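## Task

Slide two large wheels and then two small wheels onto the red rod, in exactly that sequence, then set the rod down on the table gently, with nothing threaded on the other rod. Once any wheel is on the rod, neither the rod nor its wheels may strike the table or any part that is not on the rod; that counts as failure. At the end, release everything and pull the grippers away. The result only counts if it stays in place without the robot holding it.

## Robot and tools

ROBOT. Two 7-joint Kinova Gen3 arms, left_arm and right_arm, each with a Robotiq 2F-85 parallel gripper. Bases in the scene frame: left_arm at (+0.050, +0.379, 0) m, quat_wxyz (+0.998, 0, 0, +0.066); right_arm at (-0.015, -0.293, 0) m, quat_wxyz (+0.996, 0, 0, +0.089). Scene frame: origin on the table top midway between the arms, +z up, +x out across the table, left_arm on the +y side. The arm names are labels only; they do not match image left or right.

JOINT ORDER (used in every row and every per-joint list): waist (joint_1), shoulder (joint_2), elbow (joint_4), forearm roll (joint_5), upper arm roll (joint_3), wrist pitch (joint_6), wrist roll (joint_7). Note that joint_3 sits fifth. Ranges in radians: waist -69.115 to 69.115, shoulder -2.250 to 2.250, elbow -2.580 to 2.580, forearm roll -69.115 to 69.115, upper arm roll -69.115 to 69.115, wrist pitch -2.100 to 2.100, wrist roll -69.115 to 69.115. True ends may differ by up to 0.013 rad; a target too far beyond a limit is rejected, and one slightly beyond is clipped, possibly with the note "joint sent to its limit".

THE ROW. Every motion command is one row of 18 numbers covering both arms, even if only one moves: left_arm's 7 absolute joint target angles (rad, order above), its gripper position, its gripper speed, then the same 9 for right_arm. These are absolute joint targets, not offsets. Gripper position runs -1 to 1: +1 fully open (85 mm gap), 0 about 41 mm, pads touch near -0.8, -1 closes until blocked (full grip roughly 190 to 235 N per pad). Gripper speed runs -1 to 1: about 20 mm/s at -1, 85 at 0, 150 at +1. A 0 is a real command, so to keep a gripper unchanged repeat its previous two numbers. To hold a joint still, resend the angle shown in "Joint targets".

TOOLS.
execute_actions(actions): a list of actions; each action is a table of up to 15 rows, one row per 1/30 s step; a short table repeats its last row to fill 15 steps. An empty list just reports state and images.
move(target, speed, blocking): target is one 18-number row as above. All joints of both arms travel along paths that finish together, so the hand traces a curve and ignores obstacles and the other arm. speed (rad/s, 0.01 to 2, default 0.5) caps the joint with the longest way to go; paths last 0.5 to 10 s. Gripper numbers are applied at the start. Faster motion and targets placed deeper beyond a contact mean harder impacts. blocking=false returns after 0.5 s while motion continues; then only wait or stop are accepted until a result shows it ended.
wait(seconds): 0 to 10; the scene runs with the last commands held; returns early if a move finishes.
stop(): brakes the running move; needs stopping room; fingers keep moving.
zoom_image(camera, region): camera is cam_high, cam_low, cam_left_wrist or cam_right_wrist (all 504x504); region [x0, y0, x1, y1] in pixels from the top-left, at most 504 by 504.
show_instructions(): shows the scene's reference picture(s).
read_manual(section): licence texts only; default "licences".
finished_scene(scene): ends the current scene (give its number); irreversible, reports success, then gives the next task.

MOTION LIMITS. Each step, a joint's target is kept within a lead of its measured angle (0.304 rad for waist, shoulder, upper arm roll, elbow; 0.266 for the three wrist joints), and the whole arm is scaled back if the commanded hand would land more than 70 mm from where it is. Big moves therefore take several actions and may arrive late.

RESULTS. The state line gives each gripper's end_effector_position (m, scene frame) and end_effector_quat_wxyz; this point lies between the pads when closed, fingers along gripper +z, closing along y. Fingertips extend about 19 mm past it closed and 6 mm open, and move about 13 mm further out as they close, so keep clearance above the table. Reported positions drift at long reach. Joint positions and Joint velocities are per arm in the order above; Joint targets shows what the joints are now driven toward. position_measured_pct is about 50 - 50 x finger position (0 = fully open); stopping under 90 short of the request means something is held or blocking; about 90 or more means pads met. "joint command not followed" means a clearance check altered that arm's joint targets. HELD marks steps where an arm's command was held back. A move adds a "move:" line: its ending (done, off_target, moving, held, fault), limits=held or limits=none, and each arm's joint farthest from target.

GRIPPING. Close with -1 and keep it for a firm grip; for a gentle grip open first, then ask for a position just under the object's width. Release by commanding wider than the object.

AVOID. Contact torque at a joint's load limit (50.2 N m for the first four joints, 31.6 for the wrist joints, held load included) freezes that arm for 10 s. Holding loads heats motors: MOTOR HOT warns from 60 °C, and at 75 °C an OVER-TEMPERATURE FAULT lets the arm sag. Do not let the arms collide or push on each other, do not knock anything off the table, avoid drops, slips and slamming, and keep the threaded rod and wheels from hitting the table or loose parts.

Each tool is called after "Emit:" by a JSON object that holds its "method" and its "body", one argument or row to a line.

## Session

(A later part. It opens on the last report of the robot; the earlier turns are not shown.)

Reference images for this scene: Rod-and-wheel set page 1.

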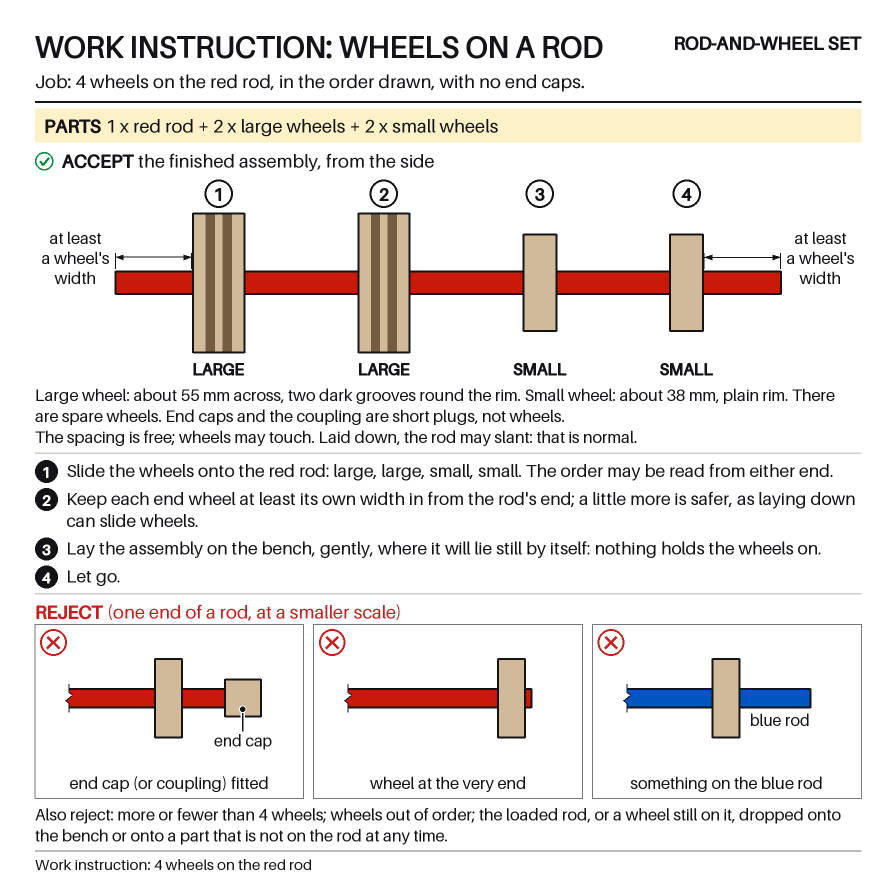

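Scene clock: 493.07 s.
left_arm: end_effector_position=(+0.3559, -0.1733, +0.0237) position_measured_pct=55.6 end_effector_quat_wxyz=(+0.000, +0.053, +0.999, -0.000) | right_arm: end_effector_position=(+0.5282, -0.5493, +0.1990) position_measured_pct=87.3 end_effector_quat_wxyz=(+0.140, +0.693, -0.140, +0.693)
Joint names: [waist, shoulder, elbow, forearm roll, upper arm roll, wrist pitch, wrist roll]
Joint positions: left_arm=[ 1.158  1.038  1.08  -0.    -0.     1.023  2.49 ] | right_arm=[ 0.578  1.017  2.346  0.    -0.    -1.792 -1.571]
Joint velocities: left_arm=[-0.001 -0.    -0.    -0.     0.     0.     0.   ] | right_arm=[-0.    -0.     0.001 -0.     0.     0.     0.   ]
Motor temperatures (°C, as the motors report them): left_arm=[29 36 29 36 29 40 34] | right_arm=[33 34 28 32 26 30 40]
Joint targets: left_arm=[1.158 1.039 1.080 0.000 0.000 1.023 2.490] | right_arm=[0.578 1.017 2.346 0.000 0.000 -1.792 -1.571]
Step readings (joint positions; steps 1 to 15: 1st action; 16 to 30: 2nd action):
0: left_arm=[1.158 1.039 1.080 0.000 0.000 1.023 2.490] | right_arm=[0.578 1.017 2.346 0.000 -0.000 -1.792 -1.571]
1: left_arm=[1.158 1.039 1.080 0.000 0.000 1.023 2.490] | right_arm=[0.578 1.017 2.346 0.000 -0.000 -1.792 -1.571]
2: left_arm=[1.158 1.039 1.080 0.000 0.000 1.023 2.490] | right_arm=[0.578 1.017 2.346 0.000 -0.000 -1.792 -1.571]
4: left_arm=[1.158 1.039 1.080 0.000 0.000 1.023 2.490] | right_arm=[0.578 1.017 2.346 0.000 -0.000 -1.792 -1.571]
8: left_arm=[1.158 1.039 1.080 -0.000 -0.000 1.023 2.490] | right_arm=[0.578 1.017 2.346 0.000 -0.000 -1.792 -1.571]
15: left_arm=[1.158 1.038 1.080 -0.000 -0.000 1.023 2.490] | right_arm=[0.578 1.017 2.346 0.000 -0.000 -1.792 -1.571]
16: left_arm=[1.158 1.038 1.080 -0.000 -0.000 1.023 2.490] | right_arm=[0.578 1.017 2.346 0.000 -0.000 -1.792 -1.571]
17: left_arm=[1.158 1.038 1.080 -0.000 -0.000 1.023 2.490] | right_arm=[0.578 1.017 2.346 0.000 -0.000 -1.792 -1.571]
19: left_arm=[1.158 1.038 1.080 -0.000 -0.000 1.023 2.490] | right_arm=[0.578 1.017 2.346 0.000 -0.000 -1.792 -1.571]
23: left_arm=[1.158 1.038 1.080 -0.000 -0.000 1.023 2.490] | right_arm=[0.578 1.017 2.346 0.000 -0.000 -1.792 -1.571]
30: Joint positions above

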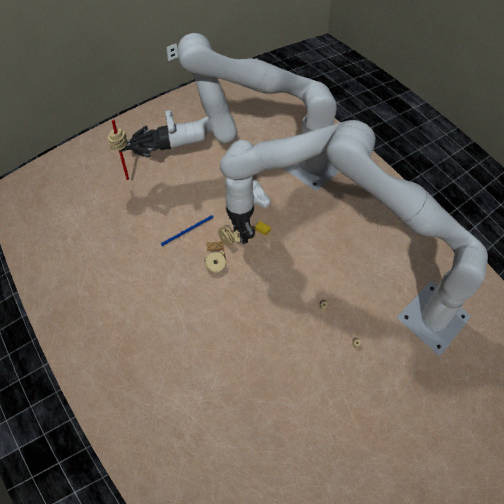

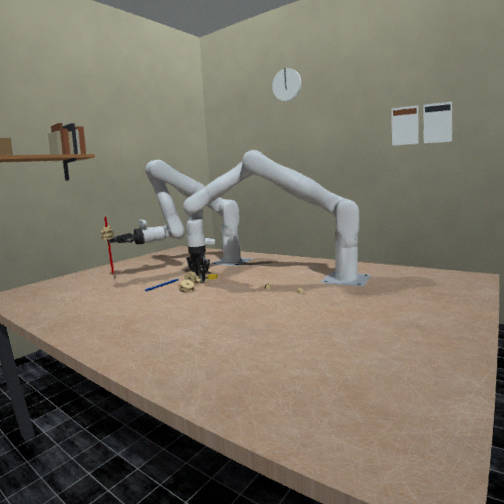

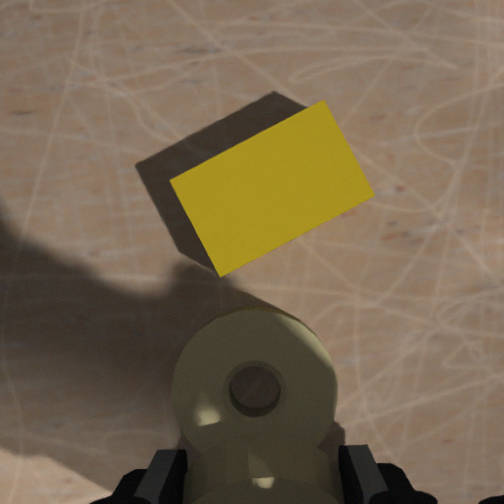

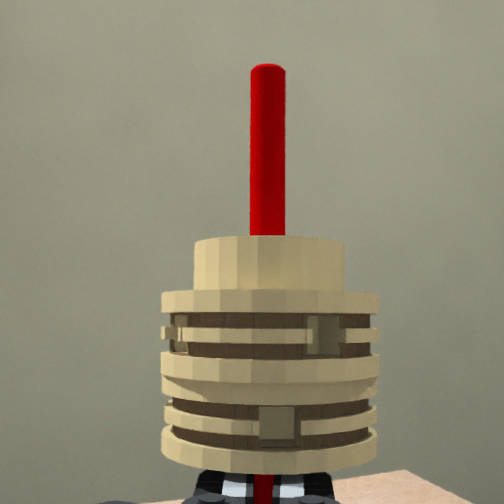

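Emit:
{"method": "move", "body": {
  "target": [1.158,0.9418,1.0588,0,0,1.1409,2.49,-1,0, 0.578,1.017,2.346,0,0,-1.792,-1.571,-1,-0.5],
  "speed": 0.3
}}

Emit:
{"method": "move", "body": {
  "target": [1.25,0.7606,1.631,0,0,0.2264,1.571,-1,0, 0.578,1.017,2.346,0,0,-1.792,-1.571,-1,-0.5],
  "speed": 0.7
}}

Scene clock: 506.37 s.
left_arm: end_effector_position=(+0.3531, -0.1689, +0.0899) position_measured_pct=55.6 end_effector_quat_wxyz=(-0.000, +0.053, +0.999, +0.000) | right_arm: end_effector_position=(+0.5282, -0.5493, +0.1990) position_measured_pct=87.3 end_effector_quat_wxyz=(+0.140, +0.693, -0.140, +0.693)
Joint names: [waist, shoulder, elbow, forearm roll, upper arm roll, wrist pitch, wrist roll]
Joint positions: left_arm=[ 1.158  0.942  1.059 -0.    -0.     1.141  2.49 ] | right_arm=[ 0.578  1.017  2.346  0.    -0.    -1.792 -1.571]
Joint velocities: left_arm=[ 0.    -0.002  0.001  0.     0.    -0.     0.   ] | right_arm=[-0.    -0.     0.001 -0.     0.    -0.     0.   ]
Motor temperatures (°C, as the motors report them): left_arm=[29 36 29 36 29 40 34] | right_arm=[33 34 28 32 26 30 40]
Joint targets: left_arm=[1.158 0.942 1.059 0.000 0.000 1.141 2.490] | right_arm=[0.578 1.017 2.346 0.000 0.000 -1.792 -1.571]
move: done; limits=none; left_arm: farthest joint: the waist, 0.000 radians from its target (0.000 radians at the start); right_arm: farthest joint: the waist, 0.000 radians from its target (0.000 radians at the start)

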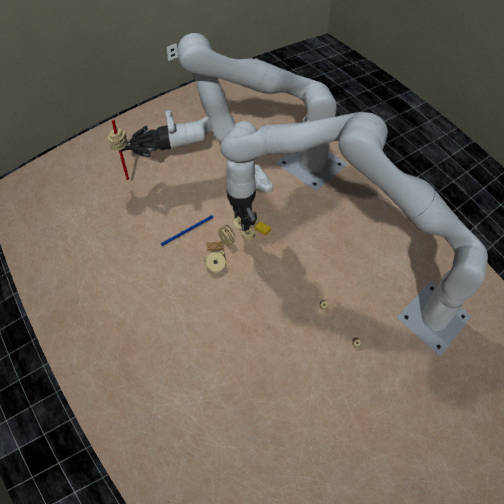

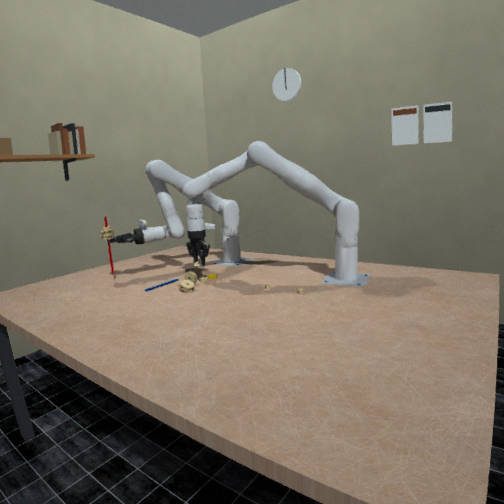

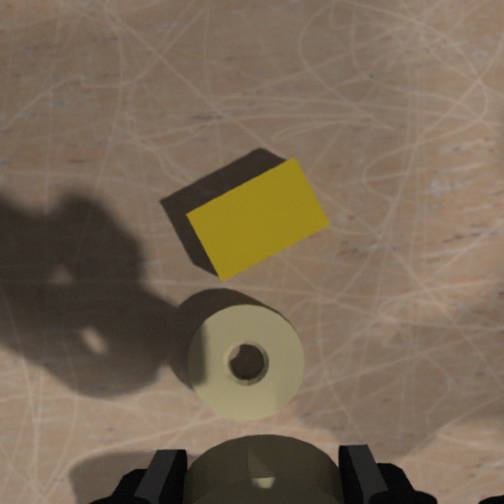

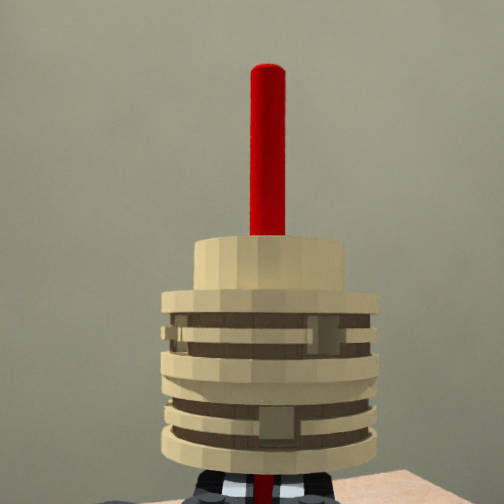

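Scene clock: 508.17 s.
left_arm: end_effector_position=(+0.3164, -0.2249, +0.0899) position_measured_pct=55.6 end_effector_quat_wxyz=(+0.219, +0.512, +0.819, -0.137) | right_arm: end_effector_position=(+0.5282, -0.5493, +0.1990) position_measured_pct=87.3 end_effector_quat_wxyz=(+0.140, +0.693, -0.140, +0.693)
Joint names: [waist, shoulder, elbow, forearm roll, upper arm roll, wrist pitch, wrist roll]
Joint positions: left_arm=[1.25  0.761 1.631 0.    0.    0.226 1.571] | right_arm=[ 0.578  1.017  2.346  0.    -0.    -1.792 -1.571]
Joint velocities: left_arm=[ 0.001 -0.003  0.001 -0.001  0.     0.    -0.   ] | right_arm=[ 0.  0.  0.  0. -0.  0. -0.]
Motor temperatures (°C, as the motors report them): left_arm=[29 36 29 36 29 40 34] | right_arm=[33 34 28 32 26 30 40]
Joint targets: left_arm=[1.250 0.761 1.631 0.000 0.000 0.226 1.571] | right_arm=[0.578 1.017 2.346 0.000 0.000 -1.792 -1.571]
move: done; limits=none; left_arm: farthest joint: the waist, 0.000 radians from its target (0.092 radians at the start); right_arm: farthest joint: the waist, 0.000 radians from its target (0.000 radians at the start)

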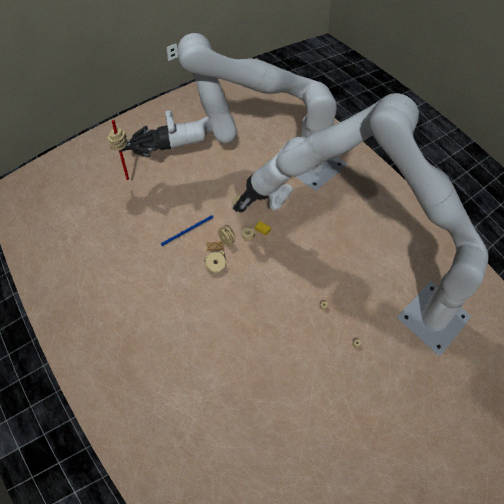

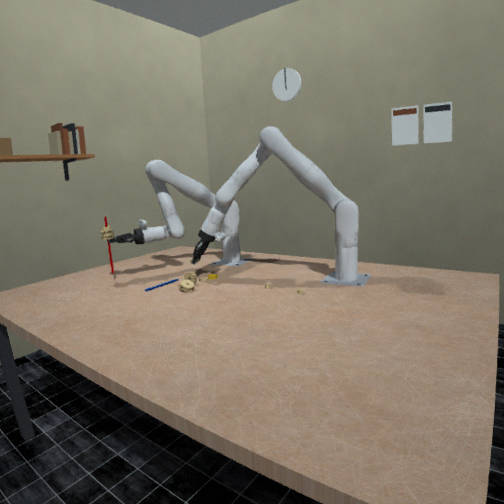

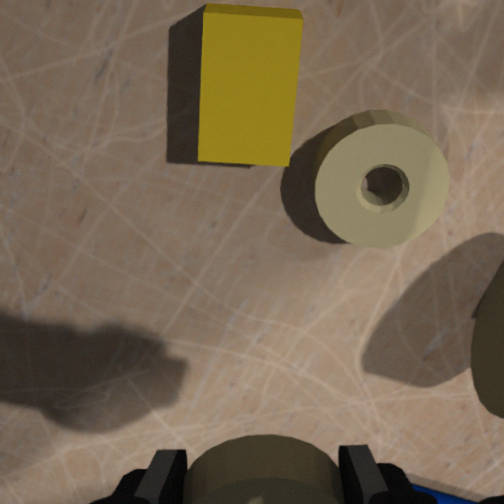

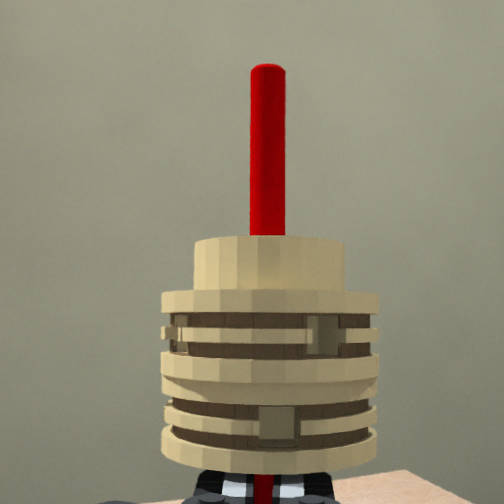

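Emit:
{"method": "move", "body": {
  "target": [1.25,0.889,1.6521,0,0,0.0769,1.571,-1,0, 0.578,1.017,2.346,0,0,-1.792,-1.571,-1,-0.5],
  "speed": 0.2
}}

Emit:
{"method": "execute_actions", "body": {
  "actions": [
    [[1.25,0.889,1.6521,0,0,0.0769,1.571,0.25,0.3, 0.578,1.017,2.346,0,0,-1.792,-1.571,-1,-0.5]],
    [[1.25,0.889,1.6521,0,0,0.0769,1.571,0.25,0.3, 0.578,1.017,2.346,0,0,-1.792,-1.571,-1,-0.5]]
  ]
}}

Scene clock: 513.57 s.
left_arm: end_effector_position=(+0.3164, -0.2250, +0.0212) position_measured_pct=55.6 end_effector_quat_wxyz=(+0.220, +0.512, +0.819, -0.137) | right_arm: end_effector_position=(+0.5282, -0.5493, +0.1990) position_measured_pct=87.3 end_effector_quat_wxyz=(+0.140, +0.693, -0.140, +0.693)
Joint names: [waist, shoulder, elbow, forearm roll, upper arm roll, wrist pitch, wrist roll]
Joint positions: left_arm=[ 1.25   0.889  1.652  0.    -0.     0.077  1.571] | right_arm=[ 0.578  1.017  2.346  0.    -0.    -1.792 -1.571]
Joint velocities: left_arm=[-0.001  0.003 -0.     0.     0.    -0.001  0.   ] | right_arm=[-0.     0.    -0.001 -0.     0.     0.     0.   ]
Motor temperatures (°C, as the motors report them): left_arm=[29 36 29 36 29 40 34] | right_arm=[33 34 28 32 26 30 40]
Joint targets: left_arm=[1.250 0.889 1.652 0.000 0.000 0.077 1.571] | right_arm=[0.578 1.017 2.346 0.000 0.000 -1.792 -1.571]
move: done; limits=none; left_arm: farthest joint: the waist, 0.000 radians from its target (0.000 radians at the start); right_arm: farthest joint: the waist, 0.000 radians from its target (0.000 radians at the start)

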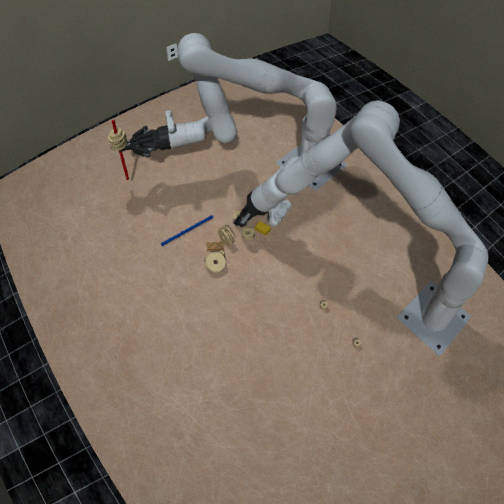

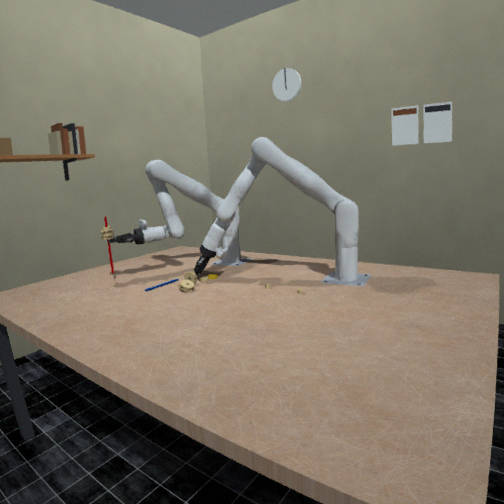

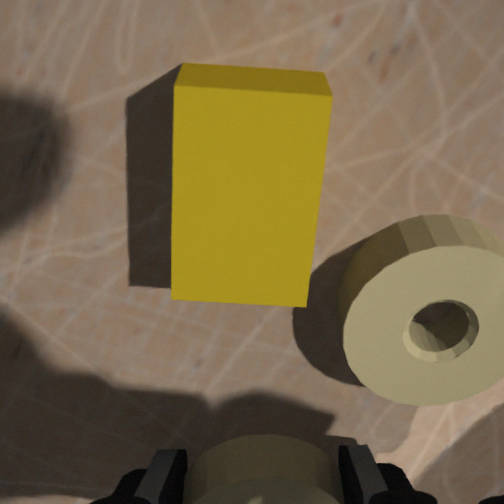

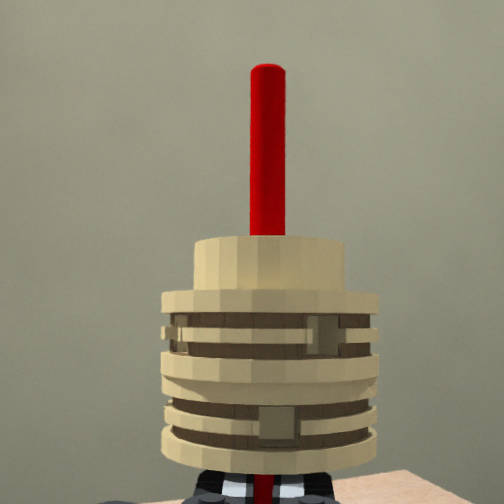

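Scene clock: 514.57 s.
left_arm: end_effector_position=(+0.3164, -0.2250, +0.0210) position_measured_pct=37.7 end_effector_quat_wxyz=(+0.219, +0.512, +0.819, -0.137) | right_arm: end_effector_position=(+0.5282, -0.5493, +0.1990) position_measured_pct=87.3 end_effector_quat_wxyz=(+0.140, +0.693, -0.140, +0.693)
Joint names: [waist, shoulder, elbow, forearm roll, upper arm roll, wrist pitch, wrist roll]
Joint positions: left_arm=[ 1.25   0.889  1.652 -0.     0.     0.077  1.571] | right_arm=[ 0.578  1.017  2.346  0.    -0.    -1.792 -1.571]
Joint velocities: left_arm=[ 0.001 -0.001  0.     0.    -0.    -0.    -0.   ] | right_arm=[-0.     0.    -0.001  0.001 -0.     0.    -0.   ]
Motor temperatures (°C, as the motors report them): left_arm=[29 36 29 36 29 40 34] | right_arm=[33 34 28 32 26 30 40]
Joint targets: left_arm=[1.250 0.889 1.652 0.000 0.000 0.077 1.571] | right_arm=[0.578 1.017 2.346 0.000 0.000 -1.792 -1.571]
Step readings (joint positions; steps 1 to 15: 1st action; 16 to 30: 2nd action):
0: left_arm=[1.250 0.889 1.652 0.000 -0.000 0.077 1.571] | right_arm=[0.578 1.017 2.346 0.000 -0.000 -1.792 -1.571]
1: left_arm=[1.250 0.889 1.652 0.000 0.000 0.077 1.571] | right_arm=[0.578 1.017 2.346 0.000 -0.000 -1.792 -1.571]
2: left_arm=[1.250 0.889 1.652 -0.000 -0.000 0.077 1.571] | right_arm=[0.578 1.017 2.346 0.000 -0.000 -1.792 -1.571]
4: left_arm=[1.250 0.889 1.652 0.000 -0.000 0.077 1.571] | right_arm=[0.578 1.017 2.346 0.000 -0.000 -1.792 -1.571]
8: left_arm=[1.250 0.889 1.652 0.000 0.000 0.077 1.571] | right_arm=[0.578 1.017 2.346 0.000 -0.000 -1.792 -1.571]
15: left_arm=[1.250 0.889 1.652 0.000 0.000 0.077 1.571] | right_arm=[0.578 1.017 2.346 0.000 -0.000 -1.792 -1.571]
16: left_arm=[1.250 0.889 1.652 0.000 0.000 0.077 1.571] | right_arm=[0.578 1.017 2.346 0.000 -0.000 -1.792 -1.571]
17: left_arm=[1.250 0.889 1.652 -0.000 0.000 0.077 1.571] | right_arm=[0.578 1.017 2.346 0.000 -0.000 -1.792 -1.571]
19: left_arm=[1.250 0.889 1.652 -0.000 0.000 0.077 1.571] | right_arm=[0.578 1.017 2.346 0.000 -0.000 -1.792 -1.571]
23: left_arm=[1.250 0.889 1.652 0.000 0.000 0.077 1.571] | right_arm=[0.578 1.017 2.346 0.000 -0.000 -1.792 -1.571]
30: Joint positions above

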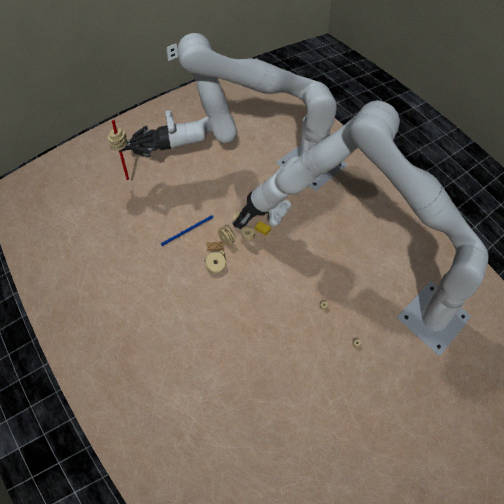

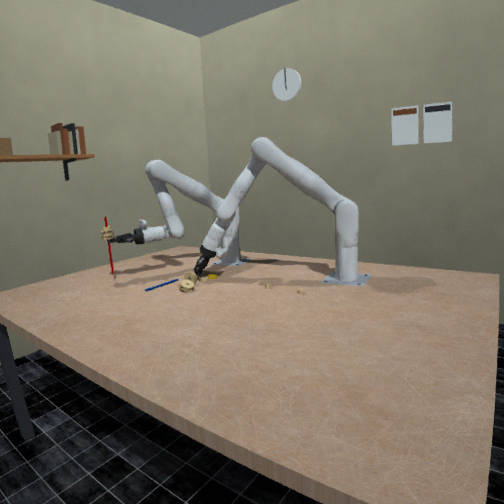

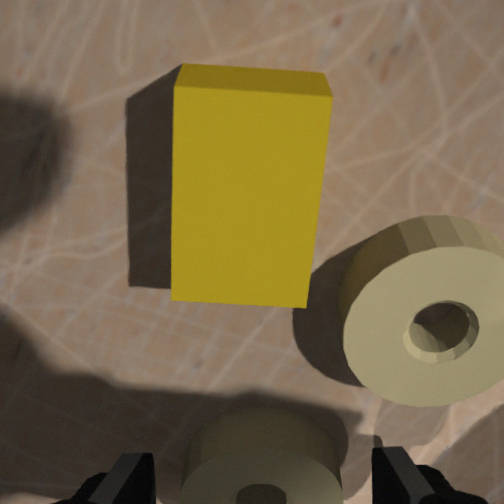

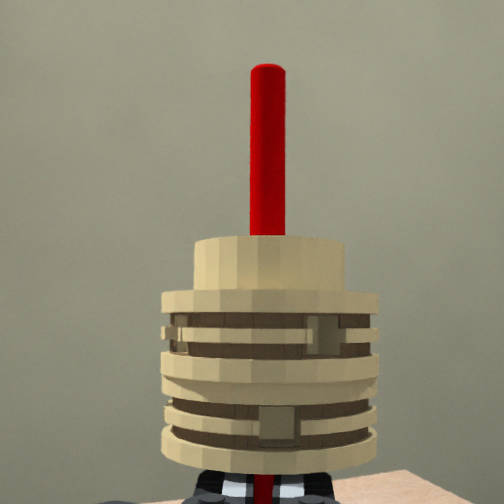

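Emit:
{"method": "execute_actions", "body": {
  "actions": [
    [[1.25,0.889,1.6521,0,0,0.0769,1.571,-1,0, 0.578,1.017,2.346,0,0,-1.792,-1.571,-1,-0.5]],
    [[1.25,0.889,1.6521,0,0,0.0769,1.571,-1,0, 0.578,1.017,2.346,0,0,-1.792,-1.571,-1,-0.5]]
  ]
}}

Emit:
{"method": "move", "body": {
  "target": [1.096,0.75,0.70,0,0,1.168,1.571,-1,0, 0.578,1.017,2.346,0,0,-1.792,-1.571,-1,-0.5],
  "speed": 0.7
}}

Emit:
{"method": "move", "body": {
  "target": [0.7553,0.3144,1.3857,0,0,0.9183,1.571,-1,0, -0.1,1.017,2.346,0,0,-1.792,-1.571,-1,-0.5],
  "speed": 0.7
}}

Emit:
{"method": "move", "body": {
  "target": [0.7553,0.3144,1.3857,0,0,0.9183,1.571,-1,0, -0.372,1.017,2.346,0,0,-1.792,-1.571,-1,-0.5],
  "speed": 0.4
}}

Emit:
{"method": "move", "body": {
  "target": [0.7553,0.3284,1.4622,0,0,0.8277,1.571,-1,0, -0.372,1.017,2.346,0,0,-1.792,-1.571,-1,-0.5],
  "speed": 0.15
}}

Emit:
{"method": "zoom_image", "body": {
  "camera": "cam_right_wrist",
  "region": [170, 0, 370, 160]
}}

Emit:
{"method": "zoom_image", "body": {
  "camera": "cam_left_wrist",
  "region": [170, 304, 370, 504]
}}

Scene clock: 520.60 s.
left_arm: end_effector_position=(+0.3165, -0.2253, +0.0217) position_measured_pct=56.7 end_effector_quat_wxyz=(+0.220, +0.512, +0.819, -0.138) | right_arm: end_effector_position=(+0.5282, -0.5493, +0.1990) position_measured_pct=87.3 end_effector_quat_wxyz=(+0.140, +0.693, -0.140, +0.693)
Joint names: [waist, shoulder, elbow, forearm roll, upper arm roll, wrist pitch, wrist roll]
Joint positions: left_arm=[1.25  0.888 1.652 0.    0.    0.077 1.571] | right_arm=[ 0.578  1.017  2.346  0.    -0.    -1.792 -1.571]
Joint velocities: left_arm=[-0.    -0.    -0.     0.     0.    -0.001  0.   ] | right_arm=[ 0.     0.     0.001  0.     0.    -0.     0.   ]
Motor temperatures (°C, as the motors report them): left_arm=[29 36 29 36 29 40 34] | right_arm=[33 34 28 32 26 30 40]
Joint targets: left_arm=[1.250 0.889 1.652 0.000 0.000 0.077 1.571] | right_arm=[0.578 1.017 2.346 0.000 0.000 -1.792 -1.571]
Step readings (joint positions; steps 1 to 15: 1st action; 16 to 30: 2nd action):
0: left_arm=[1.250 0.889 1.652 0.000 0.000 0.077 1.571] | right_arm=[0.578 1.017 2.346 0.000 -0.000 -1.792 -1.571]
1: left_arm=[1.250 0.889 1.652 0.000 0.000 0.077 1.571] | right_arm=[0.578 1.017 2.346 0.000 -0.000 -1.792 -1.571]
2: left_arm=[1.250 0.889 1.652 0.000 0.000 0.077 1.571] | right_arm=[0.578 1.017 2.346 0.000 -0.000 -1.792 -1.571]
4: left_arm=[1.250 0.889 1.652 -0.000 0.000 0.077 1.571] | right_arm=[0.578 1.017 2.346 0.000 -0.000 -1.792 -1.571]
8: left_arm=[1.250 0.888 1.652 -0.000 0.000 0.077 1.571] | right_arm=[0.578 1.017 2.346 0.000 -0.000 -1.792 -1.571]
15: left_arm=[1.250 0.888 1.652 0.000 0.000 0.077 1.571] | right_arm=[0.578 1.017 2.346 0.000 -0.000 -1.792 -1.571]
16: left_arm=[1.250 0.888 1.652 0.000 0.000 0.077 1.571] | right_arm=[0.578 1.017 2.346 0.000 -0.000 -1.792 -1.571]
17: left_arm=[1.250 0.888 1.652 0.000 0.000 0.077 1.571] | right_arm=[0.578 1.017 2.346 0.000 -0.000 -1.792 -1.571]
19: left_arm=[1.250 0.888 1.652 0.000 0.000 0.077 1.571] | right_arm=[0.578 1.017 2.346 0.000 -0.000 -1.792 -1.571]
23: left_arm=[1.250 0.888 1.652 0.000 0.000 0.077 1.571] | right_arm=[0.578 1.017 2.346 0.000 -0.000 -1.792 -1.571]
30: Joint positions above

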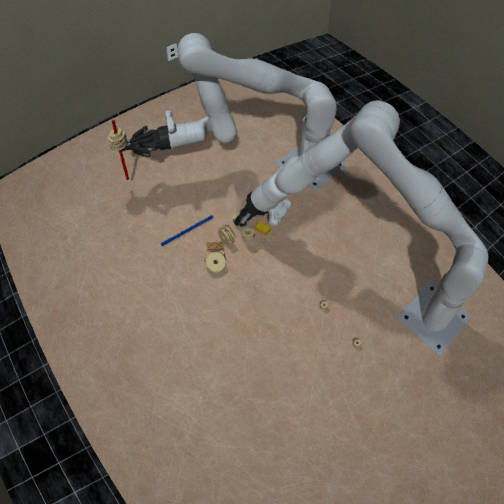

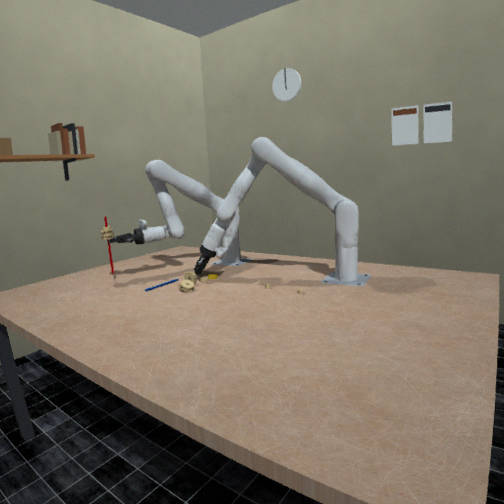

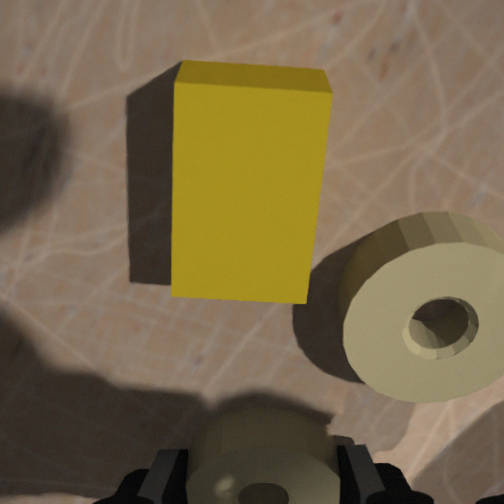

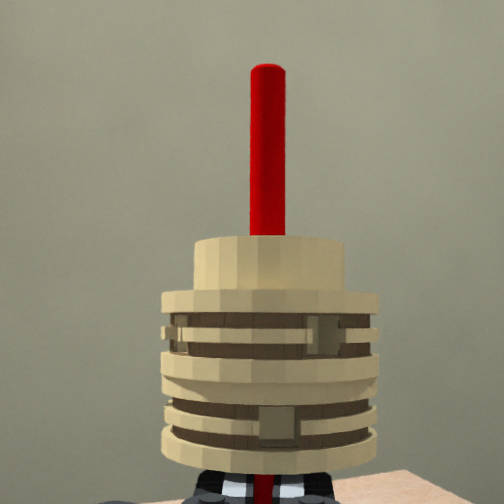

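Scene clock: 522.67 s.
left_arm: end_effector_position=(+0.4598, -0.2545, +0.3611) position_measured_pct=56.7 end_effector_quat_wxyz=(+0.229, +0.447, +0.856, -0.120) | right_arm: end_effector_position=(+0.5282, -0.5493, +0.1990) position_measured_pct=87.3 end_effector_quat_wxyz=(+0.140, +0.693, -0.140, +0.693)
Joint names: [waist, shoulder, elbow, forearm roll, upper arm roll, wrist pitch, wrist roll]
Joint positions: left_arm=[ 1.096  0.75   0.7   -0.    -0.     1.168  1.571] | right_arm=[ 0.578  1.017  2.346  0.    -0.    -1.792 -1.571]
Joint velocities: left_arm=[-0.001  0.004 -0.     0.     0.    -0.001 -0.   ] | right_arm=[-0.     0.    -0.001 -0.001 -0.    -0.     0.   ]
Motor temperatures (°C, as the motors report them): left_arm=[29 36 29 36 29 40 34] | right_arm=[33 34 28 32 26 30 40]
Joint targets: left_arm=[1.096 0.750 0.700 0.000 0.000 1.168 1.571] | right_arm=[0.578 1.017 2.346 0.000 0.000 -1.792 -1.571]
move: done; limits=none; left_arm: farthest joint: the waist, 0.000 radians from its target (0.154 radians at the start); right_arm: farthest joint: the waist, 0.000 radians from its target (0.000 radians at the start)

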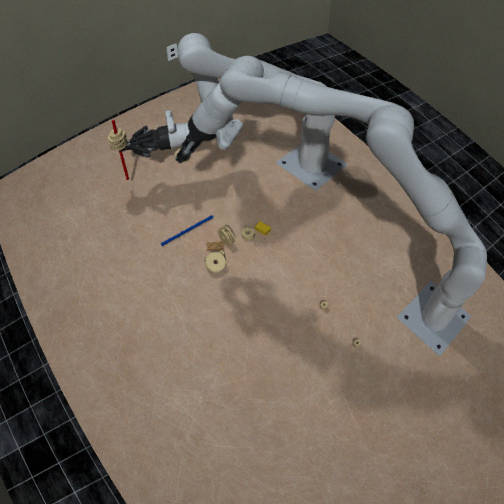

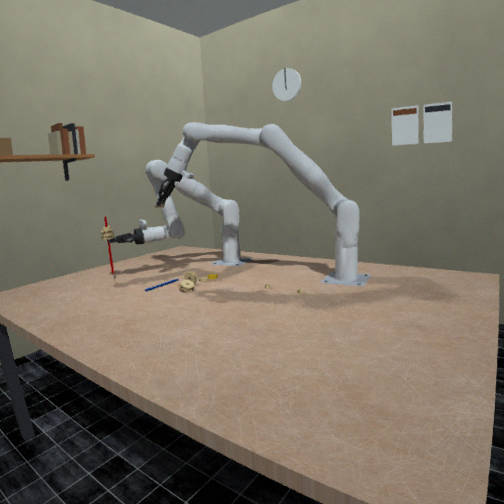

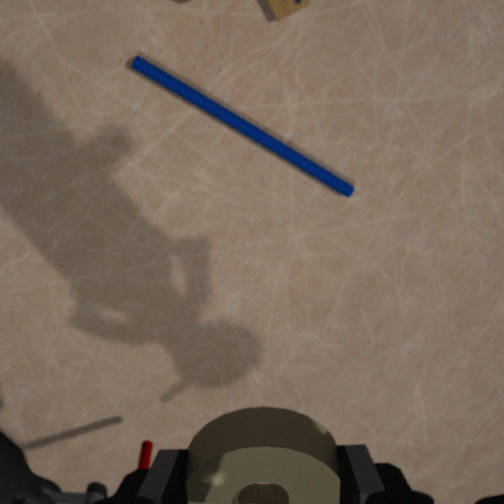

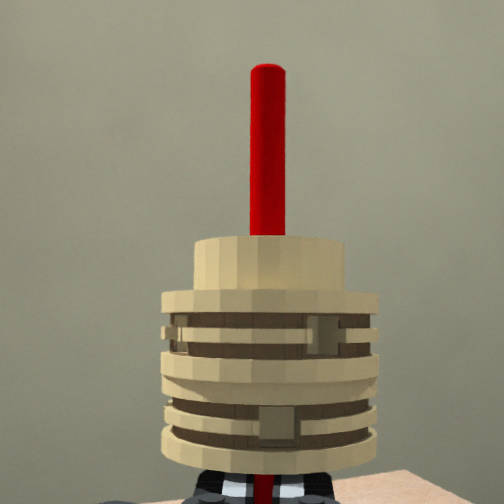

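Scene clock: 524.30 s.
left_arm: end_effector_position=(+0.5204, +0.0105, +0.3747) position_measured_pct=56.7 end_effector_quat_wxyz=(+0.246, +0.296, +0.920, -0.079) | right_arm: end_effector_position=(+0.5688, -0.1521, +0.1990) position_measured_pct=87.3 end_effector_quat_wxyz=(-0.098, +0.701, +0.098, +0.700)
Joint names: [waist, shoulder, elbow, forearm roll, upper arm roll, wrist pitch, wrist roll]
Joint positions: left_arm=[ 0.755  0.315  1.386 -0.    -0.     0.918  1.571] | right_arm=[-0.1    1.017  2.346  0.    -0.    -1.792 -1.571]
Joint velocities: left_arm=[ 0.    -0.002  0.001 -0.002  0.    -0.    -0.   ] | right_arm=[-0.003  0.    -0.001  0.     0.     0.     0.   ]
Motor temperatures (°C, as the motors report them): left_arm=[29 36 29 36 29 40 34] | right_arm=[33 34 28 32 26 30 40]
Joint targets: left_arm=[0.755 0.314 1.386 0.000 0.000 0.918 1.571] | right_arm=[-0.100 1.017 2.346 0.000 0.000 -1.792 -1.571]
move: done; limits=none; left_arm: farthest joint: the waist, 0.000 radians from its target (0.341 radians at the start); right_arm: farthest joint: the waist, 0.000 radians from its target (0.678 radians at the start)

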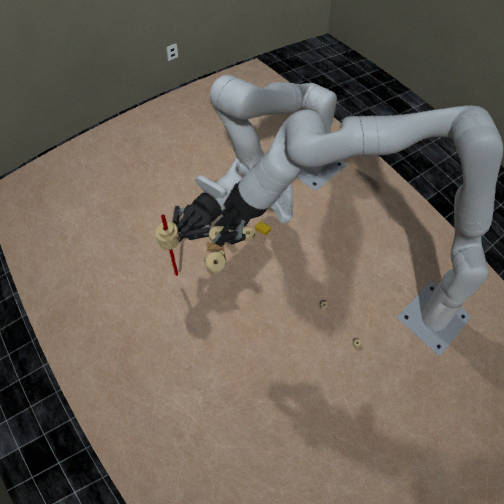

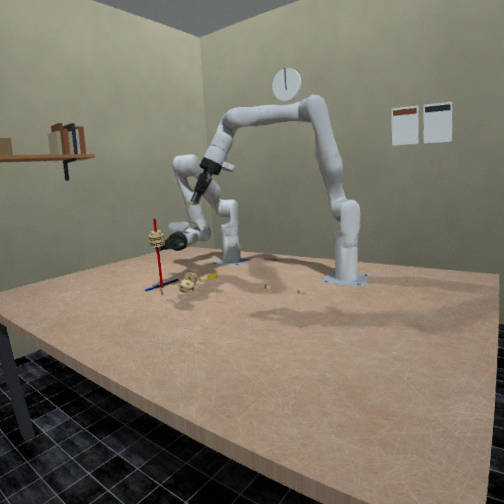

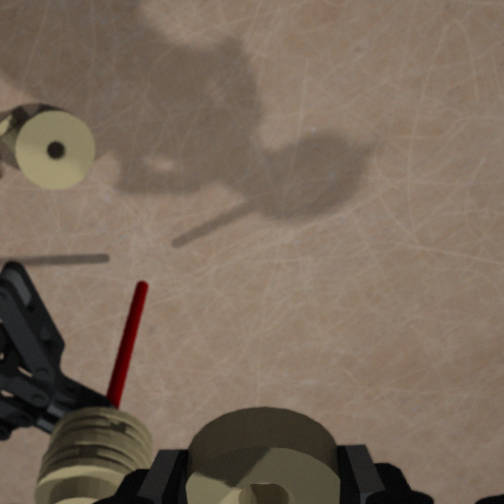

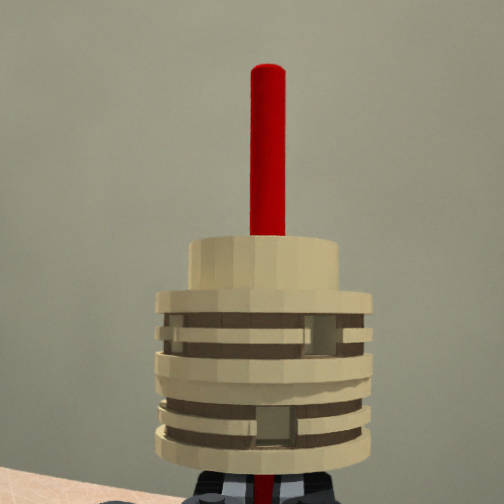

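Scene clock: 525.50 s.
left_arm: end_effector_position=(+0.5204, +0.0106, +0.3748) position_measured_pct=56.7 end_effector_quat_wxyz=(+0.246, +0.296, +0.920, -0.079) | right_arm: end_effector_position=(+0.5094, -0.0005, +0.1990) position_measured_pct=87.3 end_effector_quat_wxyz=(-0.192, +0.681, +0.192, +0.680)
Joint names: [waist, shoulder, elbow, forearm roll, upper arm roll, wrist pitch, wrist roll]
Joint positions: left_arm=[0.755 0.314 1.386 0.    0.    0.918 1.571] | right_arm=[-0.372  1.017  2.346  0.    -0.    -1.792 -1.571]
Joint velocities: left_arm=[ 0.     0.001  0.    -0.001 -0.     0.    -0.   ] | right_arm=[-0.003  0.     0.    -0.     0.    -0.     0.   ]
Motor temperatures (°C, as the motors report them): left_arm=[29 36 29 36 29 40 34] | right_arm=[33 34 28 32 26 30 40]
Joint targets: left_arm=[0.755 0.314 1.386 0.000 0.000 0.918 1.571] | right_arm=[-0.372 1.017 2.346 0.000 0.000 -1.792 -1.571]
move: done; limits=none; left_arm: farthest joint: the waist, 0.000 radians from its target (0.000 radians at the start); right_arm: farthest joint: the waist, 0.000 radians from its target (0.272 radians at the start)

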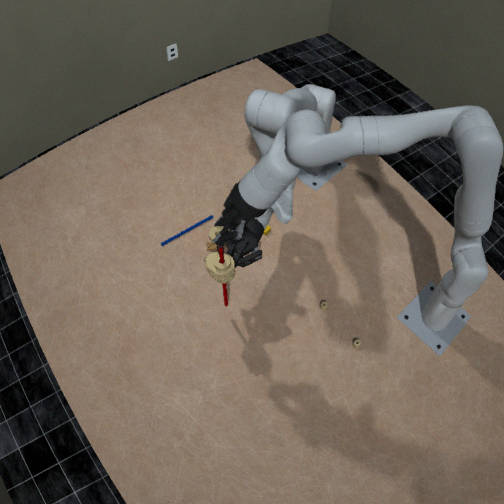

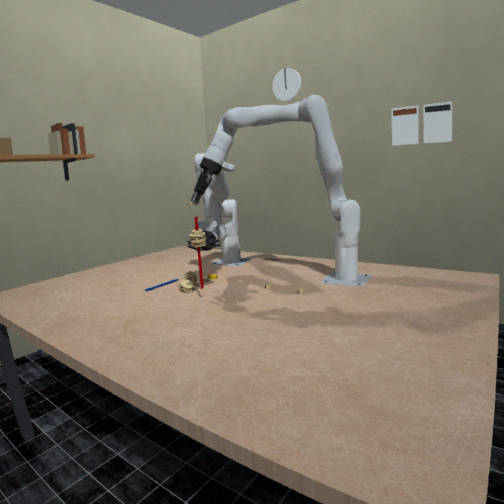

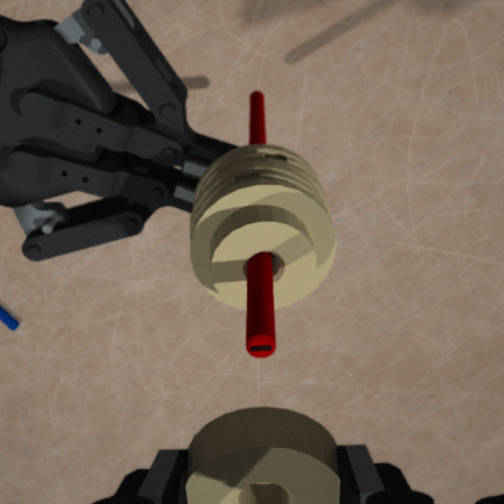

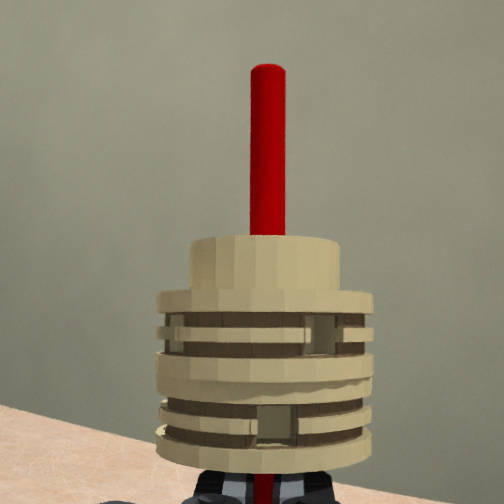

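Scene clock: 526.47 s.
left_arm: end_effector_position=(+0.5210, +0.0102, +0.3449) position_measured_pct=56.7 end_effector_quat_wxyz=(+0.246, +0.296, +0.920, -0.079) | right_arm: end_effector_position=(+0.5093, -0.0003, +0.1990) position_measured_pct=87.3 end_effector_quat_wxyz=(-0.192, +0.681, +0.192, +0.680)
Joint names: [waist, shoulder, elbow, forearm roll, upper arm roll, wrist pitch, wrist roll]
Joint positions: left_arm=[0.755 0.328 1.462 0.    0.    0.828 1.571] | right_arm=[-0.372  1.017  2.346  0.    -0.    -1.792 -1.571]
Joint velocities: left_arm=[ 0.     0.     0.001 -0.    -0.    -0.001 -0.   ] | right_arm=[ 0.  0. -0. -0.  0.  0. -0.]
Motor temperatures (°C, as the motors report them): left_arm=[29 36 29 36 29 40 34] | right_arm=[33 34 28 32 26 30 40]
Joint targets: left_arm=[0.755 0.328 1.462 0.000 0.000 0.828 1.571] | right_arm=[-0.372 1.017 2.346 0.000 0.000 -1.792 -1.571]
move: done; limits=none; left_arm: farthest joint: the waist, 0.000 radians from its target (0.000 radians at the start); right_arm: farthest joint: the waist, 0.000 radians from its target (0.000 radians at the start)

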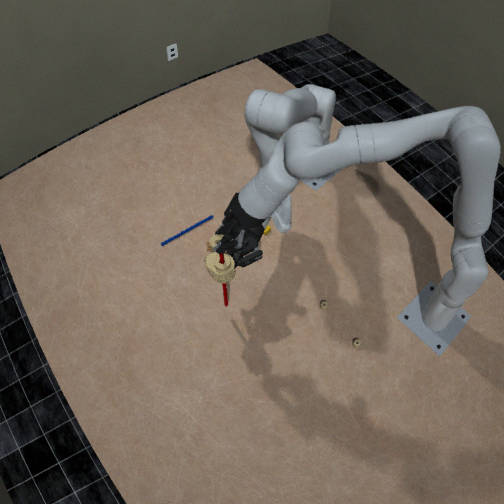

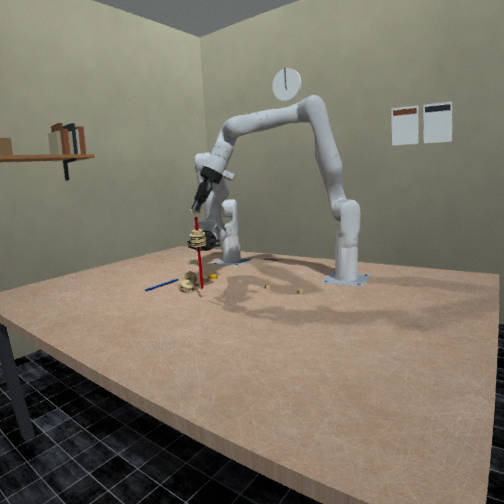

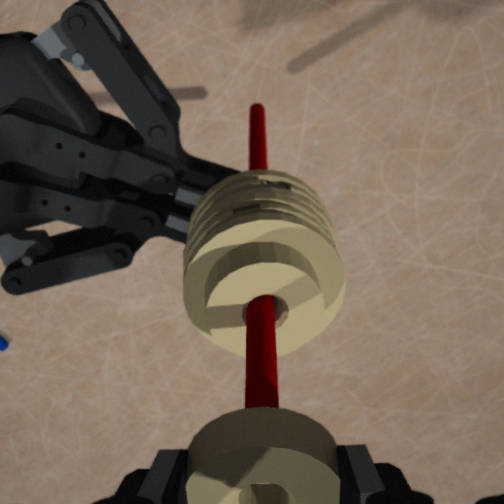

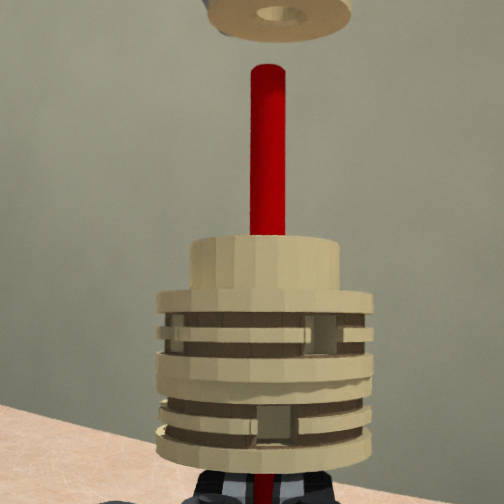

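Region (170, 0, 370, 160) of cam_right_wrist's 504x504 image, scaled by 2.520; it fills the top 403 rows of this view, and the rest is white.

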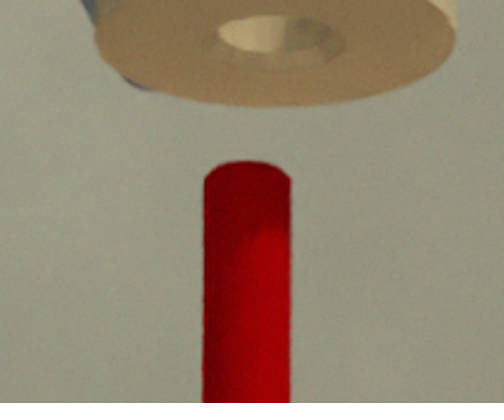

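Region (170, 304, 370, 504) of cam_left_wrist's 504x504 image, scaled by 2.520.

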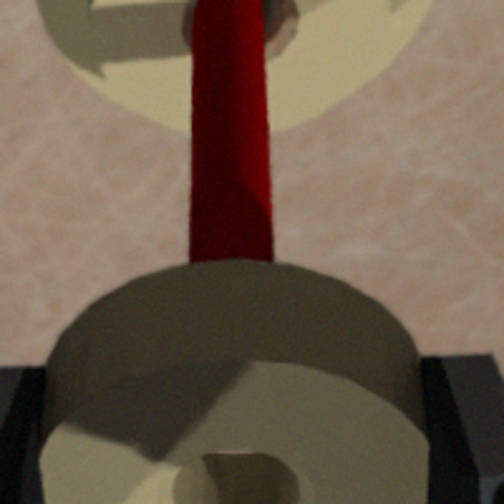

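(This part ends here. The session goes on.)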